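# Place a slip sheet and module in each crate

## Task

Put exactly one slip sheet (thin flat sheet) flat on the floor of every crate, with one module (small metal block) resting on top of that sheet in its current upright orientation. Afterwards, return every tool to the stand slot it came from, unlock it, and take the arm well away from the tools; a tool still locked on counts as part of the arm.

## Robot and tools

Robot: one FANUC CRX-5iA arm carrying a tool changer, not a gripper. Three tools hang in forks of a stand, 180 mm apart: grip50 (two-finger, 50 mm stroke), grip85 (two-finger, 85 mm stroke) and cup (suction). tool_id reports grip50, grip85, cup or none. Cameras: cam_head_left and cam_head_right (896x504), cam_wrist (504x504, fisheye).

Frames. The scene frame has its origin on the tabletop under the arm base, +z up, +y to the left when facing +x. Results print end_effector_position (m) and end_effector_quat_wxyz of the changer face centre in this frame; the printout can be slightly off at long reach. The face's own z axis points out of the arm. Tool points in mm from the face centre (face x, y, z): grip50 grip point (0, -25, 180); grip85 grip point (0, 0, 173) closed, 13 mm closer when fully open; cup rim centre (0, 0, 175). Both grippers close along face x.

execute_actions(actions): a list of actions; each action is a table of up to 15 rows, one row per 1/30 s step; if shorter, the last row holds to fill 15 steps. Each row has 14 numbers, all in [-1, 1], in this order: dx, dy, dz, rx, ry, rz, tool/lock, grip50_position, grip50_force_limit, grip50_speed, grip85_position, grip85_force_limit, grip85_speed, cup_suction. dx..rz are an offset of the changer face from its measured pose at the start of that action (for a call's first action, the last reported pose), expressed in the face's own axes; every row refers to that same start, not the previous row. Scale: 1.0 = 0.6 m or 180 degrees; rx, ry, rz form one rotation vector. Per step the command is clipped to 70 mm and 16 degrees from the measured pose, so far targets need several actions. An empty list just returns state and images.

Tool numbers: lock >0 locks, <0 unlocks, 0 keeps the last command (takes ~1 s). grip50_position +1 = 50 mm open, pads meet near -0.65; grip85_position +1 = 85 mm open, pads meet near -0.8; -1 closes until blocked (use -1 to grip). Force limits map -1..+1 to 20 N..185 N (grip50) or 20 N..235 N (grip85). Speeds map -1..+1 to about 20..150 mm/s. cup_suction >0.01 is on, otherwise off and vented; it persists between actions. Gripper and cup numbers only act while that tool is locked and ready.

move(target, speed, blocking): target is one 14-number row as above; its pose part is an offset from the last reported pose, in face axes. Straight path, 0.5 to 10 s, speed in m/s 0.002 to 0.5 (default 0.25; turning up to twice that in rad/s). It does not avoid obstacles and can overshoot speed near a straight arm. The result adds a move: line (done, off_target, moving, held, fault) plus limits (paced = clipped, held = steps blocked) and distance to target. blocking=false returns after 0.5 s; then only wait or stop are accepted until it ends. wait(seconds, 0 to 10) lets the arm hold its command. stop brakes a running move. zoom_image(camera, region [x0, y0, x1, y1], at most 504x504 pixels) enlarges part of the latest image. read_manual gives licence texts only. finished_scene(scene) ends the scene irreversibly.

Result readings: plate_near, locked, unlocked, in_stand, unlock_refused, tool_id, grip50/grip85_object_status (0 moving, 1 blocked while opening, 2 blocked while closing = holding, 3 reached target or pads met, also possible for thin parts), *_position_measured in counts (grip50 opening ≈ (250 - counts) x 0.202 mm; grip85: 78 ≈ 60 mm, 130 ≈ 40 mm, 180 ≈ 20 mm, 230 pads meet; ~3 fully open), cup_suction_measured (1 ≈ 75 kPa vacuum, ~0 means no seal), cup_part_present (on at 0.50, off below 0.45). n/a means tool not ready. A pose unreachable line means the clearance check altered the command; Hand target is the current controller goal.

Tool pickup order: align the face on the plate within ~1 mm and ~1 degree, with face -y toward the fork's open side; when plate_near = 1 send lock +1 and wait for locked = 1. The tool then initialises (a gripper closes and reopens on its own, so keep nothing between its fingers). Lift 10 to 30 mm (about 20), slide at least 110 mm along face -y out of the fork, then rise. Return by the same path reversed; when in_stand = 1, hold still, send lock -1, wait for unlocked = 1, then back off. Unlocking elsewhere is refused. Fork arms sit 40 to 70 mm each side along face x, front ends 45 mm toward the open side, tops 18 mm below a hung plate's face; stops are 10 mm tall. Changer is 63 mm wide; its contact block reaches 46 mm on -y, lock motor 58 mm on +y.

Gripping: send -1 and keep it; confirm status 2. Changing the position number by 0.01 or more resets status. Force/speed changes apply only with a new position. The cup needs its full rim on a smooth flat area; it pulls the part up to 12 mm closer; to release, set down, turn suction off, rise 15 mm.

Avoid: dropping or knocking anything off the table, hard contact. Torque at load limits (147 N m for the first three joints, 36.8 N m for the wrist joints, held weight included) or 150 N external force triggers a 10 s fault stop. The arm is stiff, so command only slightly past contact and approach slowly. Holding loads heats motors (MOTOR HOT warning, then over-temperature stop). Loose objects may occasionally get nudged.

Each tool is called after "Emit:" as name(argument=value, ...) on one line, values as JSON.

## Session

Emit:
execute_actions(actions=[])

Scene clock: 0.00 s.
end_effector_position=(+0.5234, -0.1213, +0.2678) locked=0 unlocked=1 plate_near=0 in_stand=0 unlock_refused=0 tool_id=none grip50_position_measured=n/a grip50_object_status=n/a grip85_position_measured=n/a grip85_object_status=n/a cup_suction_measured=n/a cup_part_present=n/a end_effector_quat_wxyz=(+0.619, +0.733, -0.240, +0.149)
Joint positions: [ 0.543 -0.062 -0.735  1.163 -2.272  2.684]
Joint velocities: [-0.     0.    -0.    -0.    -0.    -0.001]
Hand target: +0.523, -0.121, +0.268; +0.619, +0.733, -0.240, +0.149

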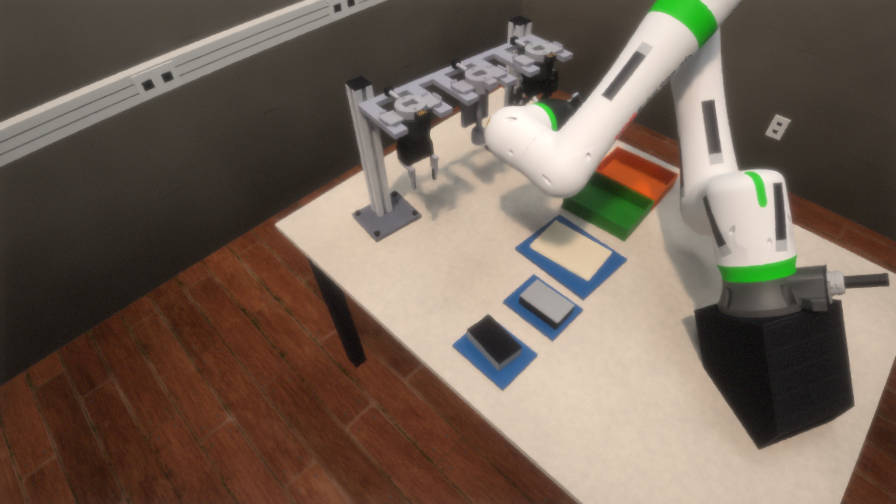

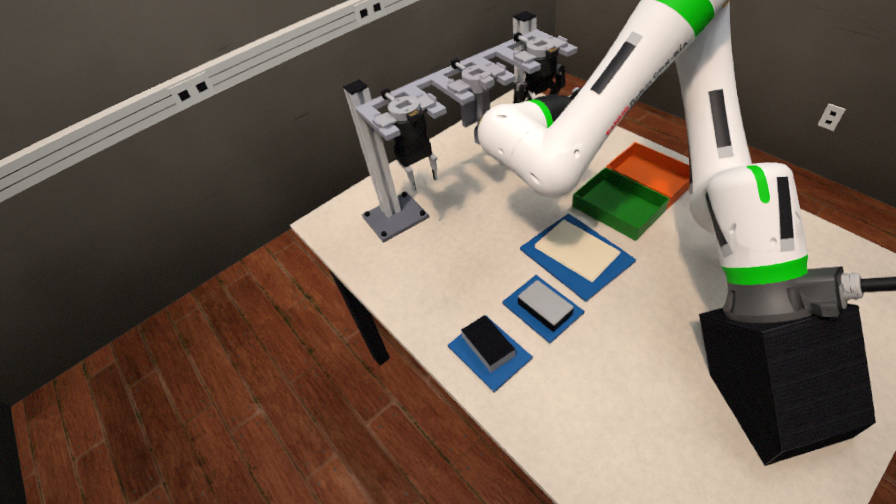

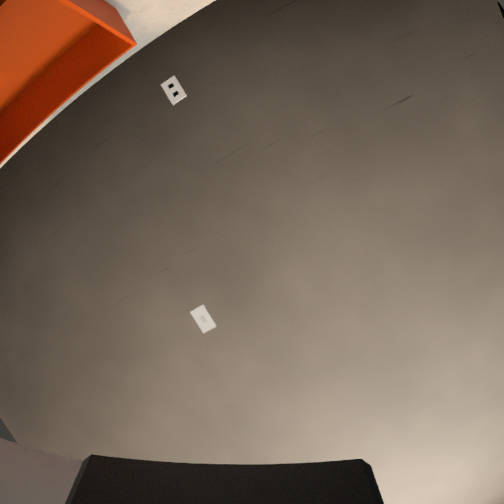

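Emit:
move(target=[0,0.17,-0.25,0,0,0.65,0,1,0,0,1,0,0,0], speed=0.5)

Emit:
move(target=[0,0,0,0,0,0.6,0,1,0,0,1,0,0,0], speed=0.5)

Emit:
zoom_image(camera="cam_head_left", region=[430,200,670,400])

Scene clock: 7.67 s.
end_effector_position=(+0.4812, +0.0129, +0.3818) locked=0 unlocked=1 plate_near=0 in_stand=0 unlock_refused=0 tool_id=none grip50_position_measured=n/a grip50_object_status=n/a grip85_position_measured=n/a grip85_object_status=n/a cup_suction_measured=n/a cup_part_present=n/a end_effector_quat_wxyz=(-0.197, -0.179, +0.750, -0.605)
Joint positions: [ 1.079  0.064 -0.502  0.592 -2.677  0.327]
Joint velocities: [-0.     0.     0.001  0.001  0.001 -0.001]
Hand target: +0.481, +0.013, +0.382; -0.197, -0.179, +0.750, -0.605
Off the commanded pose: 0.001 m, 0 deg.
move: done

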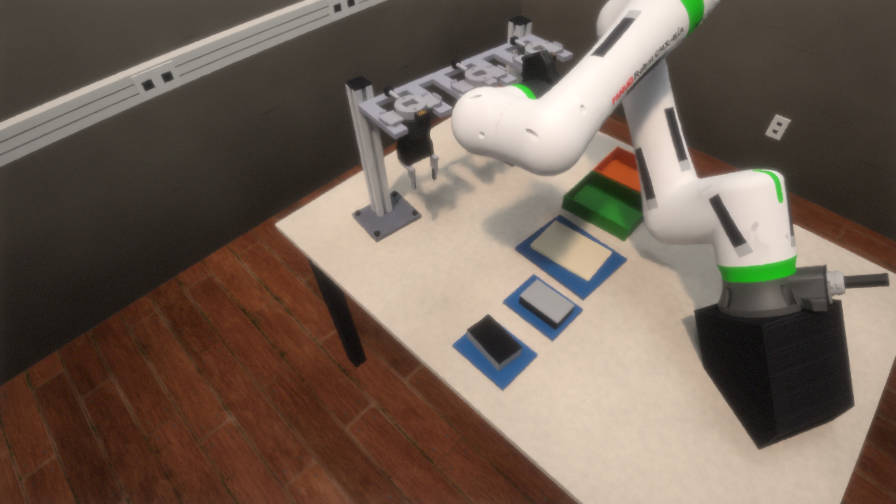

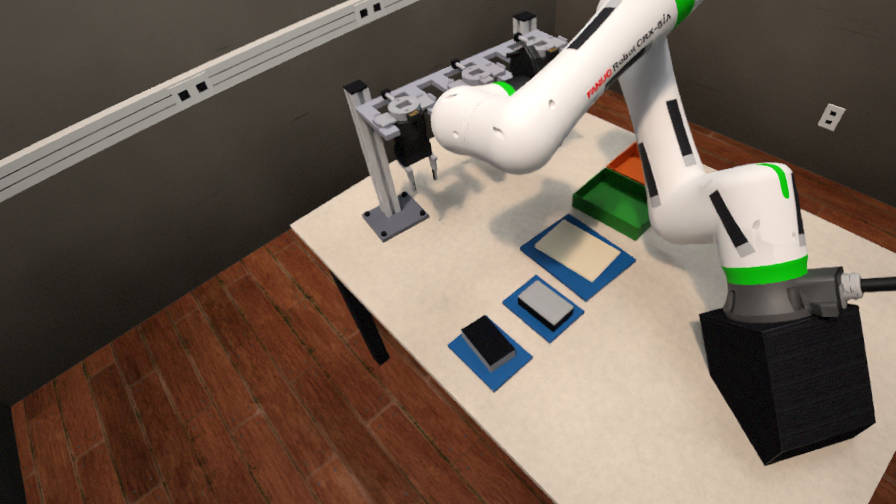

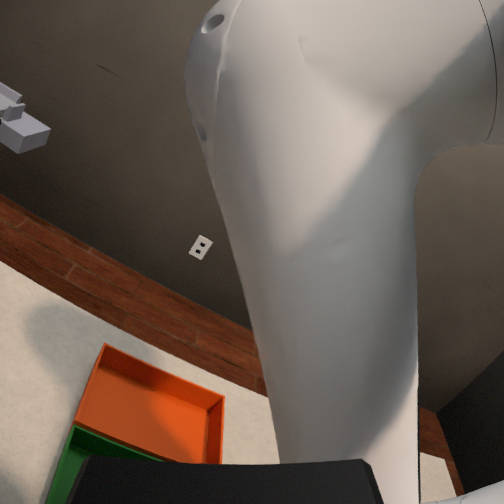

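Scene clock: 10.07 s.
end_effector_position=(+0.4812, +0.0129, +0.3818) locked=0 unlocked=1 plate_near=0 in_stand=0 unlock_refused=0 tool_id=none grip50_position_measured=n/a grip50_object_status=n/a grip85_position_measured=n/a grip85_object_status=n/a cup_suction_measured=n/a cup_part_present=n/a end_effector_quat_wxyz=(+0.374, +0.502, +0.586, -0.515)
Joint positions: [ 1.079  0.064 -0.502  0.592 -2.677 -1.558]
Joint velocities: [-0.001 -0.     0.    -0.001  0.001 -0.001]
Hand target: +0.481, +0.013, +0.382; +0.374, +0.502, +0.586, -0.515
Off the commanded pose: 0.000 m, 0 deg.
move: done

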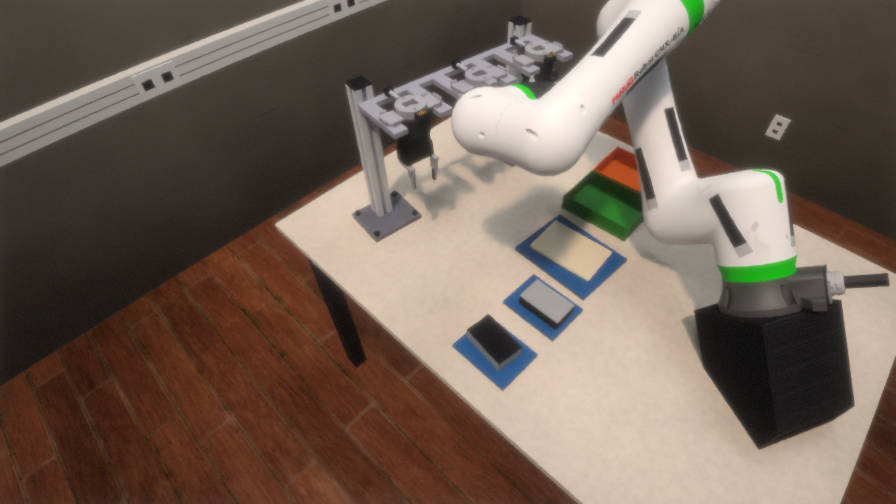

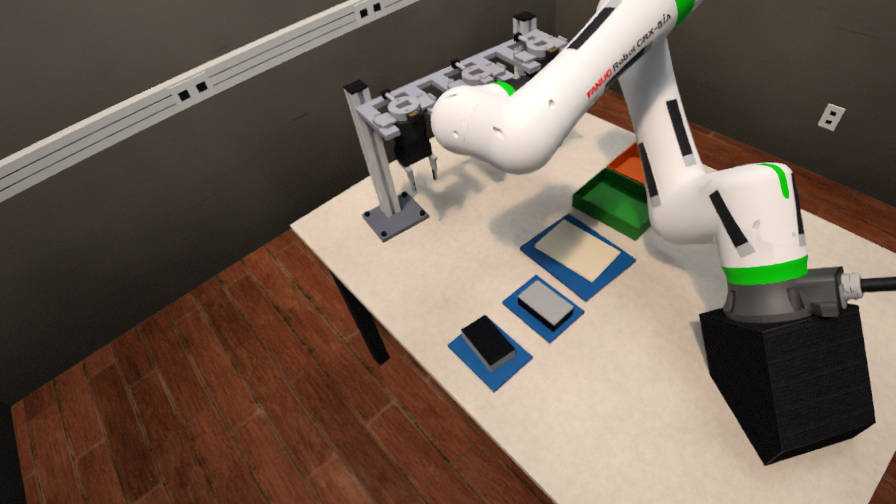

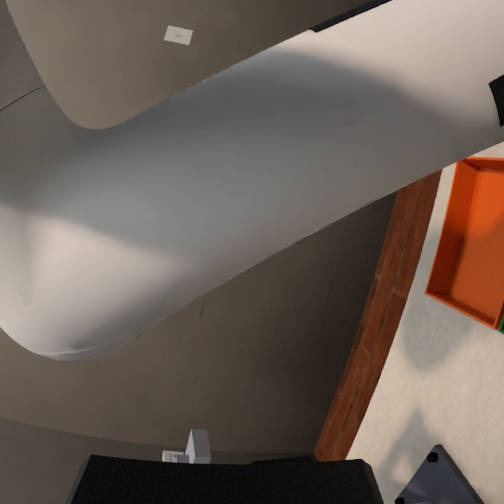

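Region (430, 200, 670, 400) of cam_head_left's 896x504 image, scaled by 2.100, with more detail than that image has.

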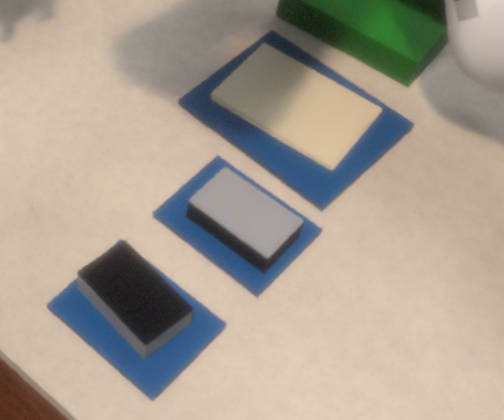

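Emit:
move(target=[-0.08,-0.019,-0.016,-0.0508,0.437,0.0632,0,1,0,0,1,0,0,0], speed=0.5)

Emit:
move(target=[0.03,0.34,0.035,0,0,0,0,1,0,0,1,0,0,0])

Scene clock: 15.50 s.
end_effector_position=(+0.4816, +0.0120, +0.4312) locked=0 unlocked=1 plate_near=0 in_stand=0 unlock_refused=0 tool_id=none grip50_position_measured=n/a grip50_object_status=n/a grip85_position_measured=n/a grip85_object_status=n/a cup_suction_measured=n/a cup_part_present=n/a end_effector_quat_wxyz=(-0.002, +0.737, +0.676, -0.001)
Joint positions: [ 1.572 -0.478 -0.442  0.681 -2.068 -1.633]
Joint velocities: [-0.001 -0.    -0.     0.    -0.    -0.001]
Hand target: +0.482, +0.012, +0.431; -0.002, +0.737, +0.676, -0.001
Off the commanded pose: 0.001 m, 0 deg.
move: done

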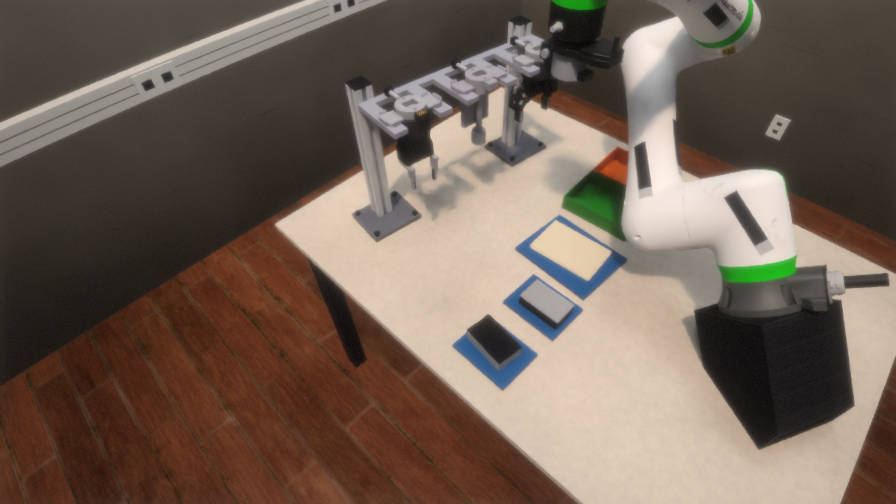

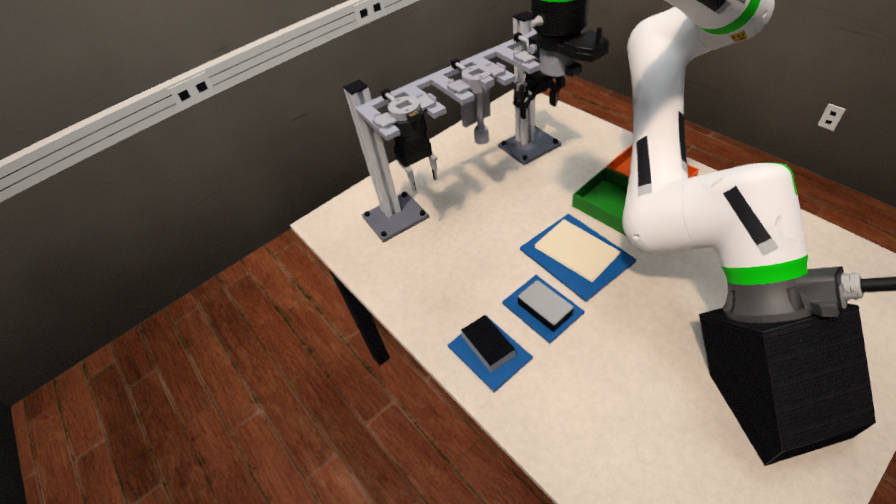

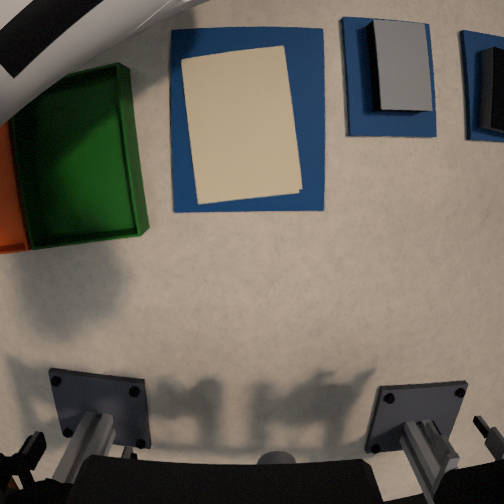

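Scene clock: 16.80 s.
end_effector_position=(+0.6857, +0.0129, +0.4098) locked=0 unlocked=1 plate_near=0 in_stand=0 unlock_refused=0 tool_id=none grip50_position_measured=n/a grip50_object_status=n/a grip85_position_measured=n/a grip85_object_status=n/a cup_suction_measured=n/a cup_part_present=n/a end_effector_quat_wxyz=(-0.001, +0.737, +0.676, -0.002)
Joint positions: [ 0.955 -0.151  0.025  0.81  -1.742 -1.06 ]
Joint velocities: [ 0.     0.001  0.001 -0.001 -0.005  0.   ]
Hand target: +0.686, +0.013, +0.410; -0.001, +0.737, +0.676, -0.002
Off the commanded pose: 0.001 m, 0 deg.
move: done

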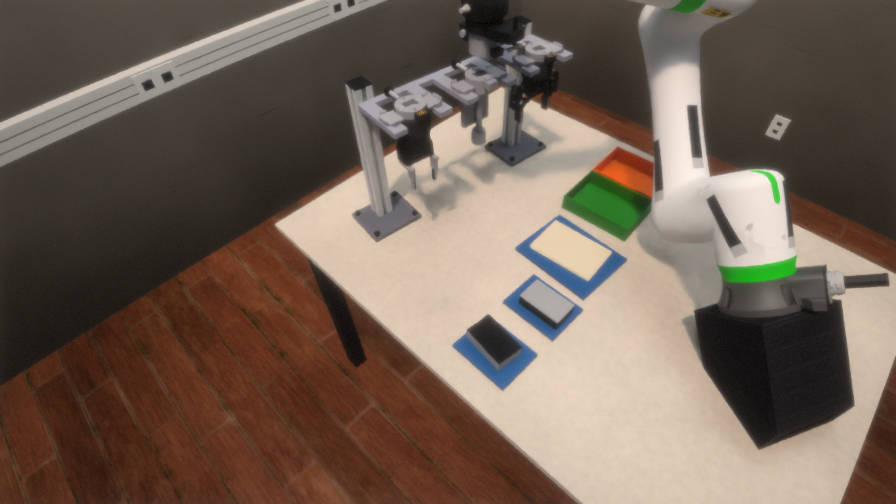

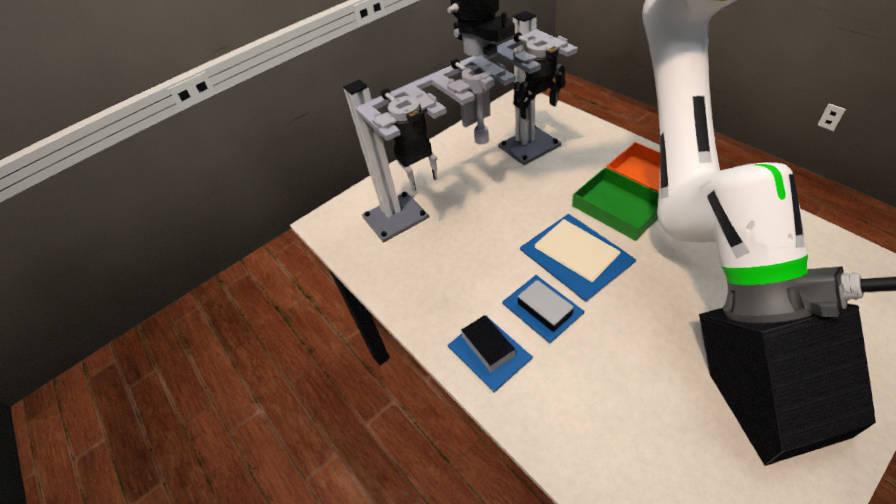

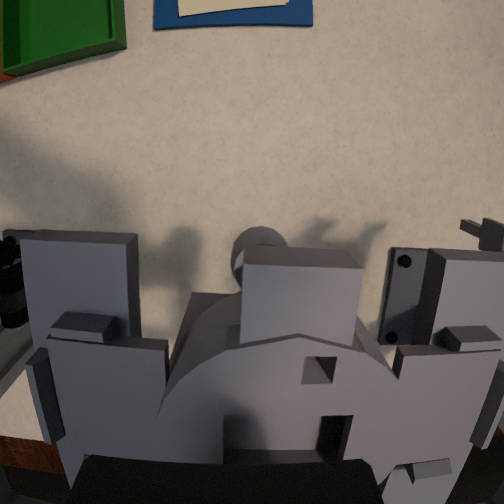

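Emit:
move(target=[0.0235,0,-0.002,-0.0013,0.0005,0.008,0,1,0,0,1,0,0,0], speed=0.05)

Scene clock: 21.20 s.
end_effector_position=(+0.6869, +0.0269, +0.4110) locked=0 unlocked=1 plate_near=0 in_stand=0 unlock_refused=0 tool_id=none grip50_position_measured=n/a grip50_object_status=n/a grip85_position_measured=n/a grip85_object_status=n/a cup_suction_measured=n/a cup_part_present=n/a end_effector_quat_wxyz=(-0.000, +0.746, +0.666, +0.000)
Joint positions: [ 0.968 -0.128  0.035  0.812 -1.739 -1.103]
Joint velocities: [-0.002  0.    -0.    -0.    -0.001 -0.   ]
Hand target: +0.687, +0.027, +0.411; -0.000, +0.746, +0.666, +0.000
Off the commanded pose: 0.000 m, 0 deg.
move: done

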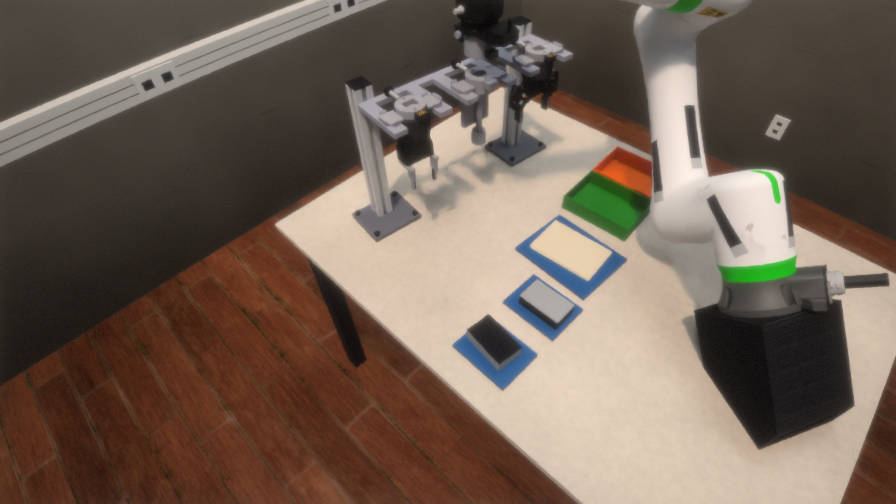

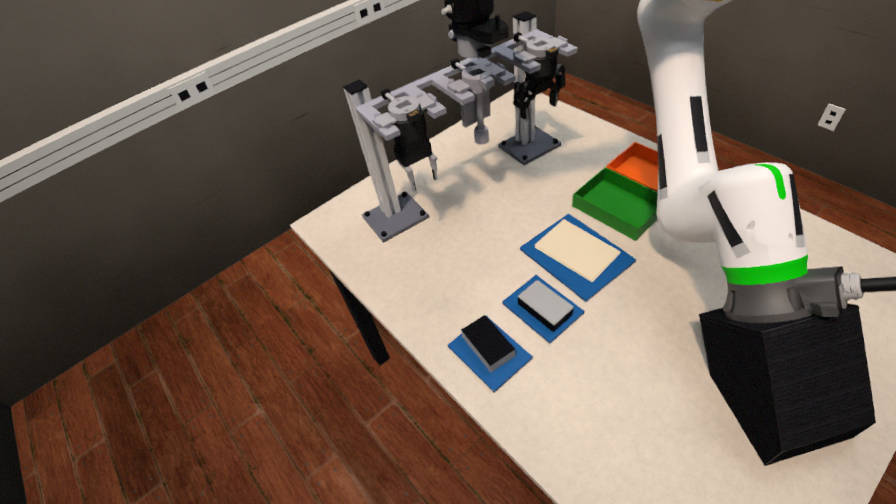

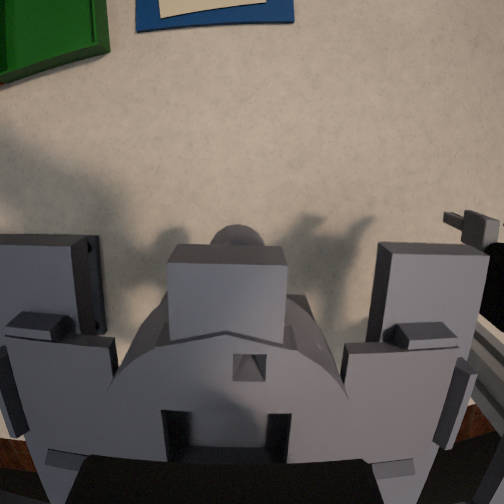

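Emit:
move(target=[-0.002,-0.0013,0.06,0,0,0.003,0,1,0,0,1,0,0,0], speed=0.05)

Emit:
move(target=[0,0,0.0185,0,0,0,0,1,0,0,1,0,0,0], speed=0.01)

Scene clock: 25.40 s.
end_effector_position=(+0.6861, +0.0260, +0.3751) locked=0 unlocked=1 plate_near=0 in_stand=0 unlock_refused=0 tool_id=none grip50_position_measured=n/a grip50_object_status=n/a grip85_position_measured=n/a grip85_object_status=n/a cup_suction_measured=n/a cup_part_present=n/a end_effector_quat_wxyz=(-0.000, +0.749, +0.663, +0.000)
Joint positions: [ 0.899 -0.141 -0.035  0.803 -1.65  -1.107]
Joint velocities: [ 0.     0.    -0.001 -0.001  0.    -0.   ]
Hand target: +0.686, +0.026, +0.375; -0.000, +0.749, +0.663, +0.000
Off the commanded pose: 0.000 m, 0 deg.
move: done

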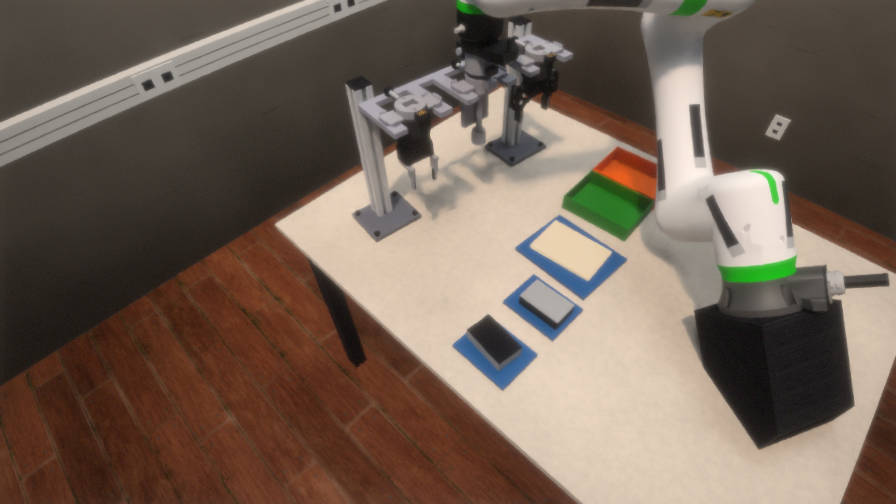

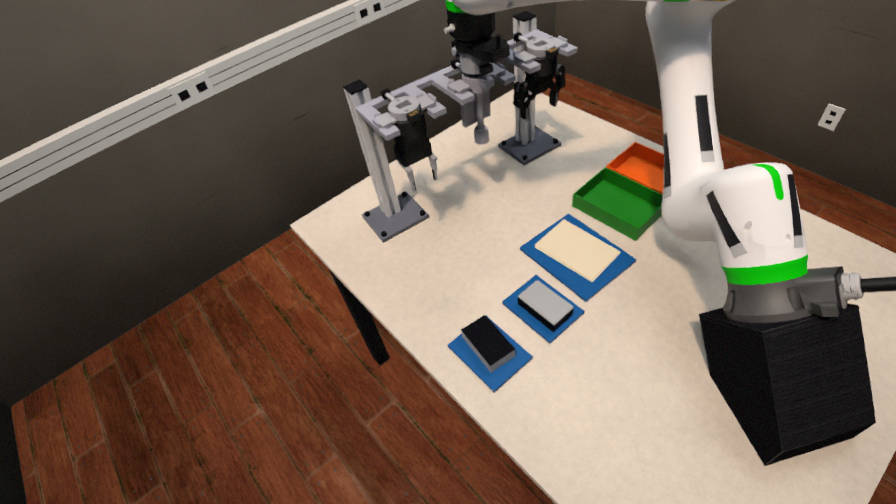

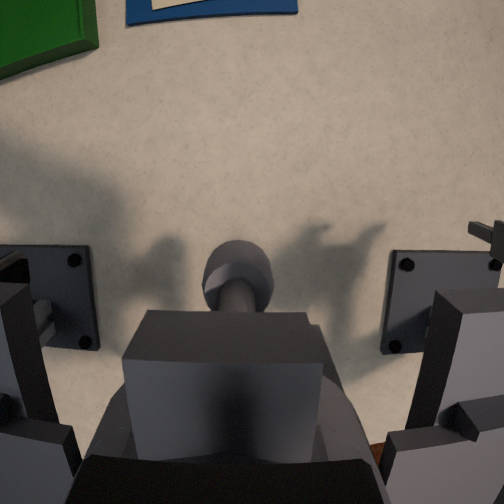

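Scene clock: 26.73 s.
end_effector_position=(+0.6861, +0.0259, +0.3641) locked=0 unlocked=1 plate_near=0 in_stand=1 unlock_refused=0 tool_id=none grip50_position_measured=n/a grip50_object_status=n/a grip85_position_measured=n/a grip85_object_status=n/a cup_suction_measured=n/a cup_part_present=n/a end_effector_quat_wxyz=(-0.000, +0.749, +0.663, +0.001)
Joint positions: [ 0.878 -0.142 -0.054  0.802 -1.622 -1.105]
Joint velocities: [-0.002  0.    -0.001 -0.     0.    -0.   ]
Hand target: +0.686, +0.026, +0.364; -0.000, +0.749, +0.663, +0.000
Off the commanded pose: 0.000 m, 0 deg.
move: done

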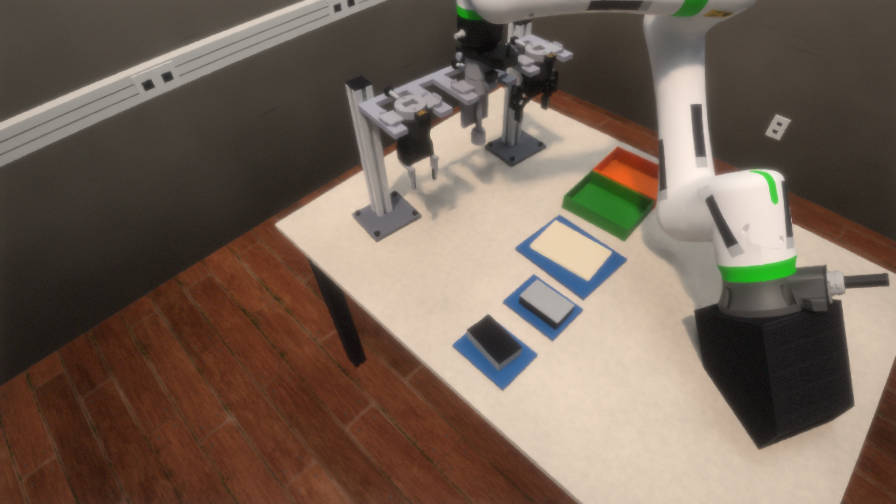

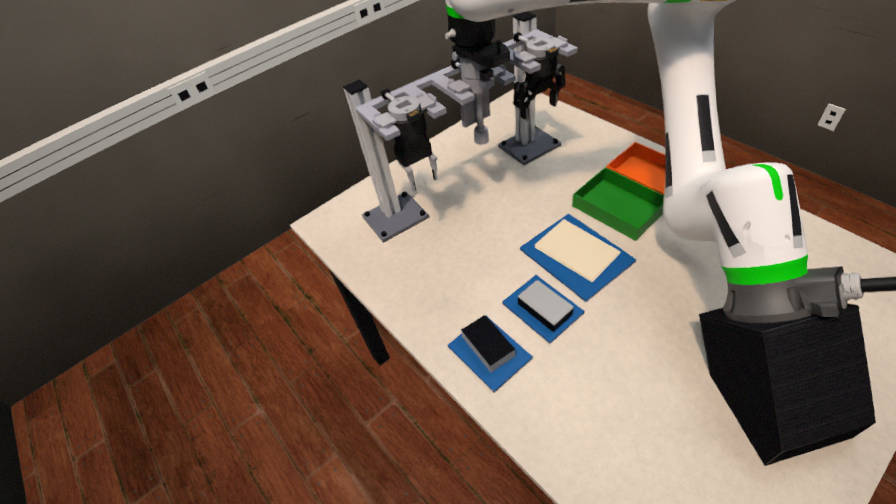

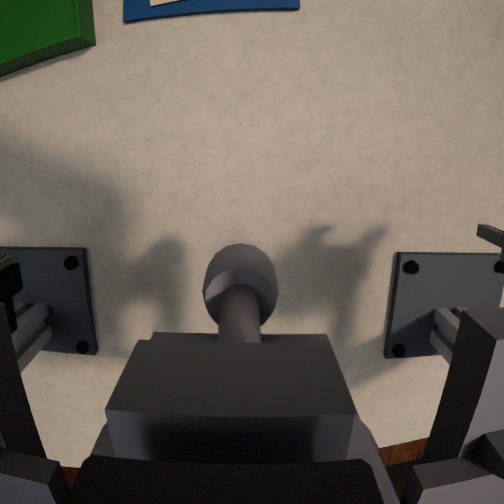

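Emit:
execute_actions(actions=[[[0,0,0.0018,0,0,0,0,1,0,0,1,0,0,0]]])

Emit:
execute_actions(actions=[[[0,0,0,0,0,0,1,1,0,0,1,0,0,0]],[[0,0,0,0,0,0,1,1,0,0,1,0,0,0]],[[0,0,0,0,0,0,1,1,0,0,1,0,0,0]]])

Scene clock: 30.10 s.
end_effector_position=(+0.6861, +0.0259, +0.3631) locked=0 unlocked=1 plate_near=1 in_stand=1 unlock_refused=0 tool_id=none grip50_position_measured=n/a grip50_object_status=n/a grip85_position_measured=n/a grip85_object_status=n/a cup_suction_measured=n/a cup_part_present=n/a end_effector_quat_wxyz=(-0.000, +0.749, +0.663, +0.001)
Joint positions: [ 0.876 -0.142 -0.056  0.802 -1.619 -1.104]
Joint velocities: [-0.001  0.    -0.001 -0.001 -0.001 -0.   ]
Hand target: +0.686, +0.026, +0.363; -0.000, +0.749, +0.663, +0.001
Off the commanded pose: 0.000 m, 0 deg.

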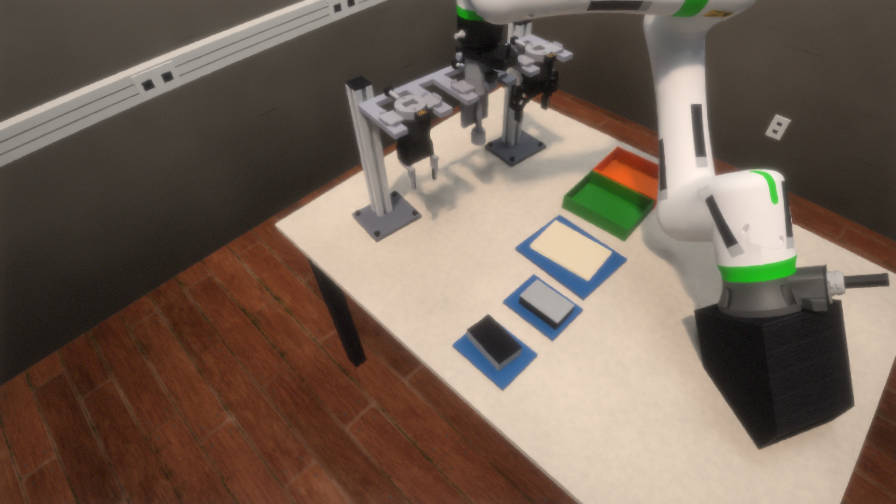

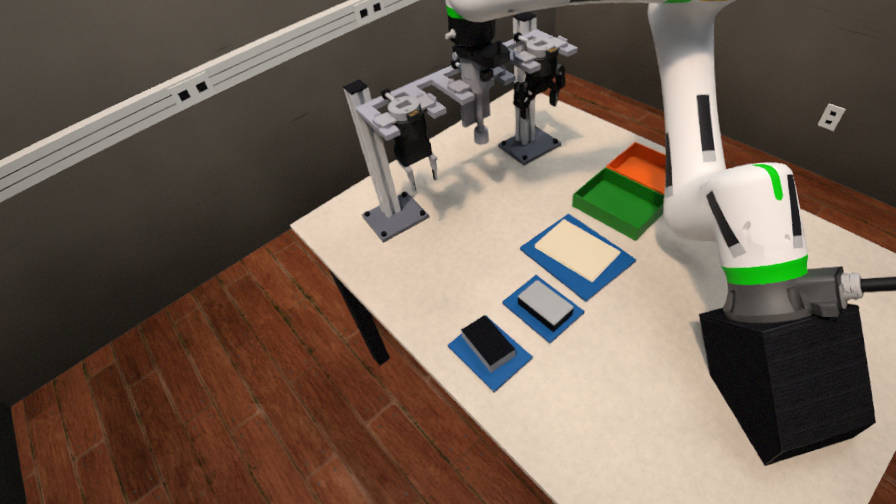

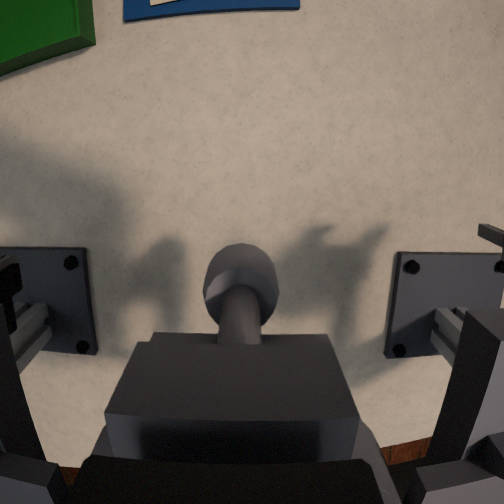

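Scene clock: 31.60 s.
end_effector_position=(+0.6862, +0.0259, +0.3630) locked=1 unlocked=0 plate_near=1 in_stand=1 unlock_refused=0 tool_id=cup grip50_position_measured=n/a grip50_object_status=n/a grip85_position_measured=n/a grip85_object_status=n/a cup_suction_measured=n/a cup_part_present=n/a end_effector_quat_wxyz=(-0.000, +0.749, +0.663, +0.001)
Joint positions: [ 0.875 -0.142 -0.056  0.802 -1.619 -1.104]
Joint velocities: [-0.001 -0.     0.    -0.001 -0.001 -0.001]
Hand target: +0.686, +0.026, +0.363; -0.000, +0.749, +0.663, +0.001
Off the commanded pose: 0.000 m, 0 deg.

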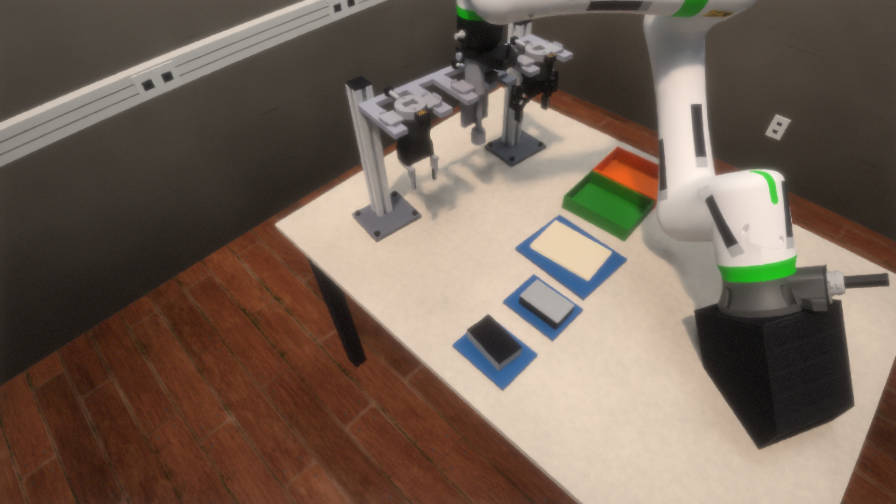

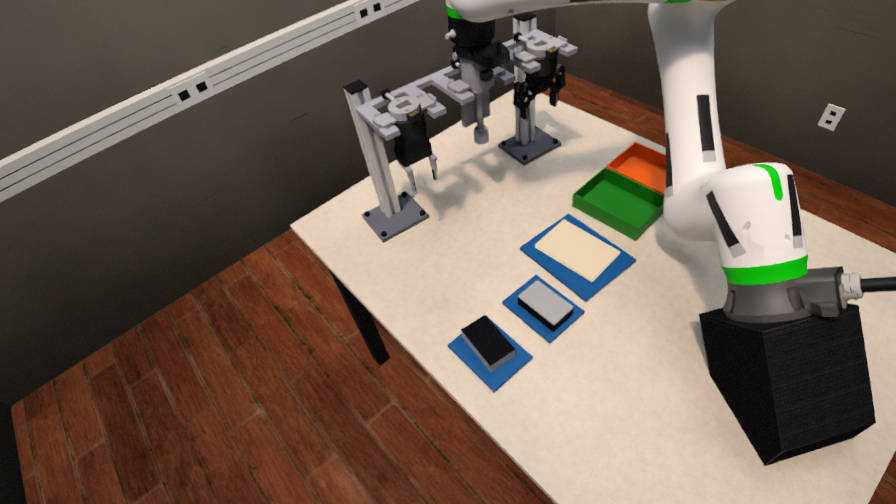

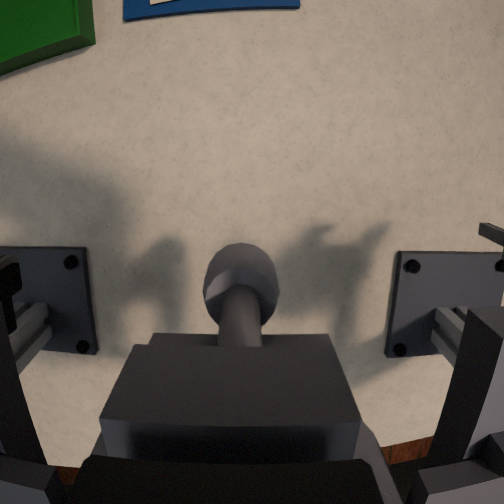

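Emit:
move(target=[0,0,-0.033,0,0,0,0,1,0,0,1,0,0,0], speed=0.05)

Emit:
move(target=[0,-0.22,0,0,0,0,0,1,0,0,1,0,0,0], speed=0.12)

Emit:
move(target=[-0.057,-0.161,0.17,0,0,-0.05,0,1,0,0,1,0,0,0])

Scene clock: 37.33 s.
end_effector_position=(+0.6861, +0.0258, +0.3827) locked=1 unlocked=0 plate_near=1 in_stand=0 unlock_refused=0 tool_id=cup grip50_position_measured=n/a grip50_object_status=n/a grip85_position_measured=n/a grip85_object_status=n/a cup_suction_measured=0.01 cup_part_present=0 end_effector_quat_wxyz=(-0.000, +0.749, +0.663, +0.001)
Joint positions: [ 0.914 -0.14  -0.022  0.805 -1.669 -1.108]
Joint velocities: [-0.    -0.     0.001 -0.     0.     0.   ]
Hand target: +0.686, +0.026, +0.383; -0.000, +0.749, +0.663, +0.001
Off the commanded pose: 0.000 m, 0 deg.
move: done

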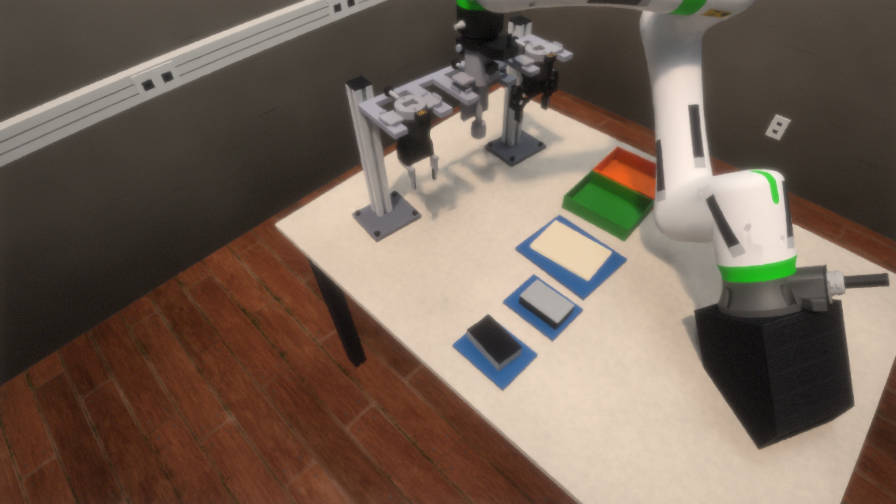

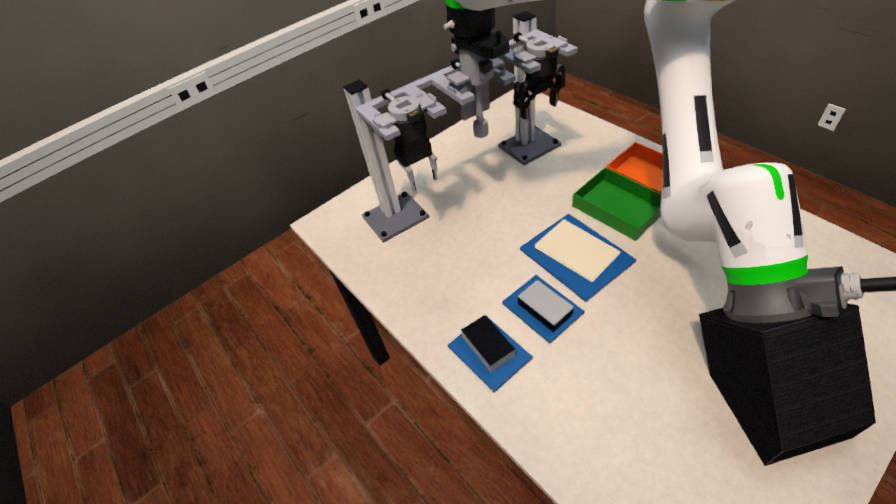

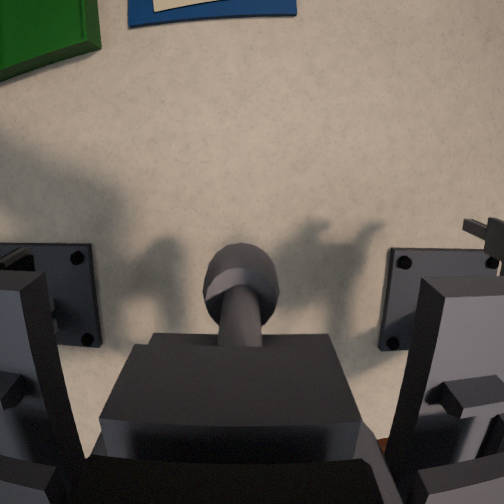

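Scene clock: 38.80 s.
end_effector_position=(+0.5554, +0.0415, +0.3825) locked=1 unlocked=0 plate_near=1 in_stand=0 unlock_refused=0 tool_id=cup grip50_position_measured=n/a grip50_object_status=n/a grip85_position_measured=n/a grip85_object_status=n/a cup_suction_measured=0.01 cup_part_present=0 end_effector_quat_wxyz=(-0.000, +0.749, +0.663, +0.001)
Joint positions: [ 1.205 -0.341 -0.375  0.77  -1.769 -1.423]
Joint velocities: [-0.     0.    -0.    -0.    -0.001  0.   ]
Hand target: +0.555, +0.041, +0.382; -0.000, +0.749, +0.663, +0.001
Off the commanded pose: 0.001 m, 0 deg.
move: done

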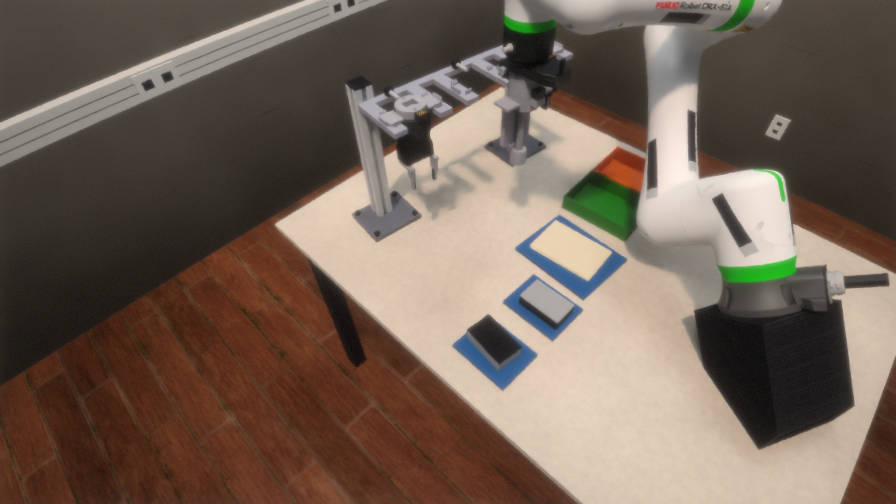

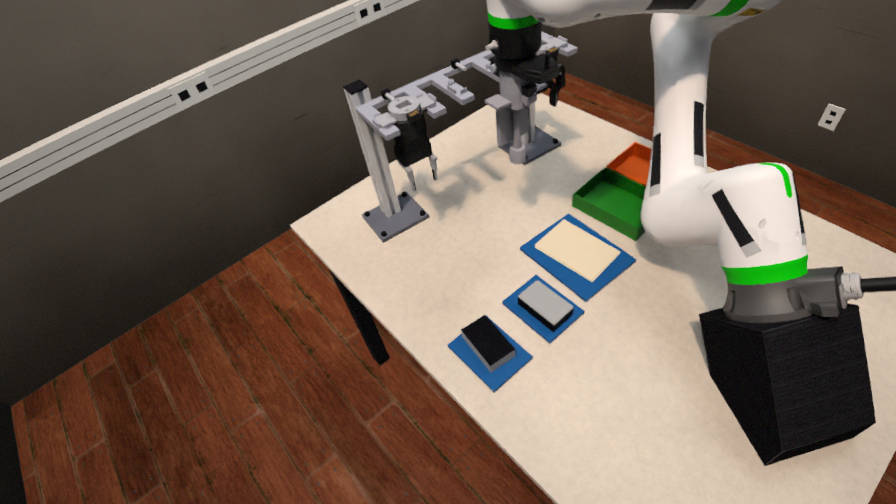

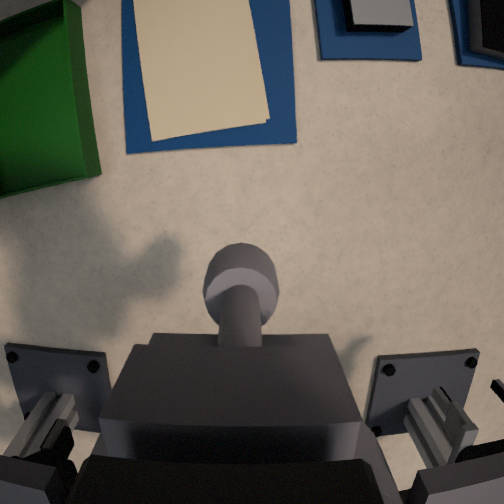

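Scene clock: 39.80 s.
end_effector_position=(+0.4556, +0.0196, +0.2804) locked=1 unlocked=0 plate_near=1 in_stand=0 unlock_refused=0 tool_id=cup grip50_position_measured=n/a grip50_object_status=n/a grip85_position_measured=n/a grip85_object_status=n/a cup_suction_measured=0.01 cup_part_present=0 end_effector_quat_wxyz=(-0.000, +0.694, +0.720, +0.001)
Joint positions: [ 1.222 -0.556 -0.785  0.749 -1.638 -1.414]
Joint velocities: [-0.    -0.001 -0.001  0.    -0.001 -0.002]
Hand target: +0.456, +0.019, +0.280; -0.000, +0.694, +0.720, +0.001
Off the commanded pose: 0.000 m, 0 deg.
move: done

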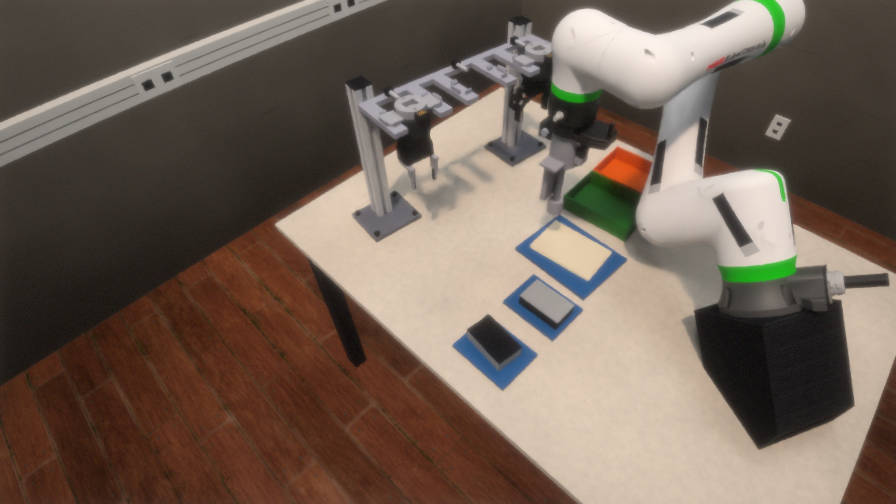

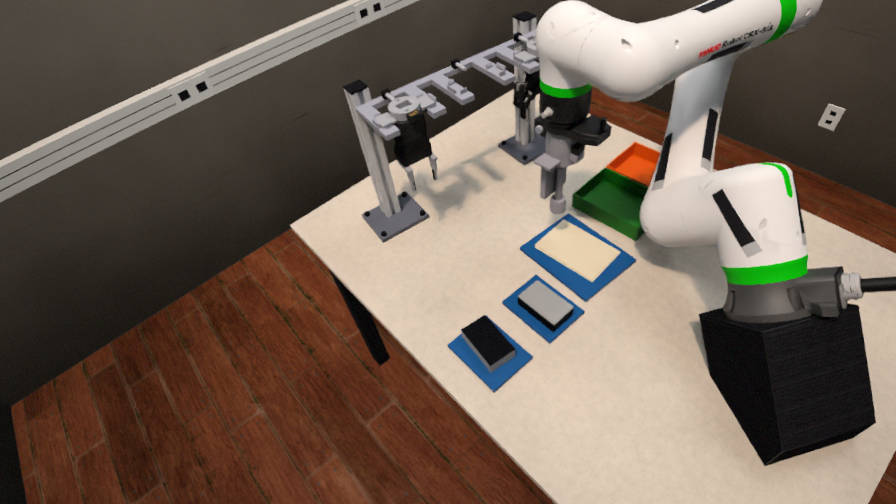

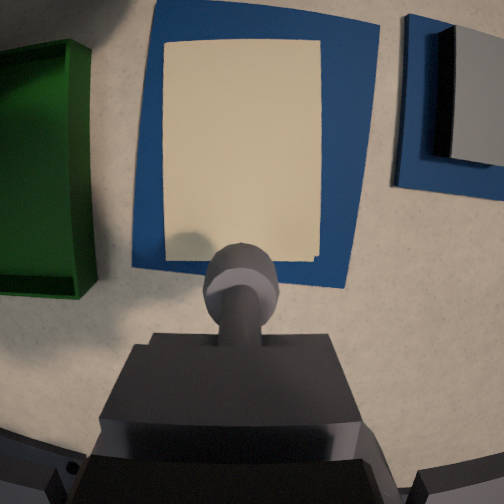

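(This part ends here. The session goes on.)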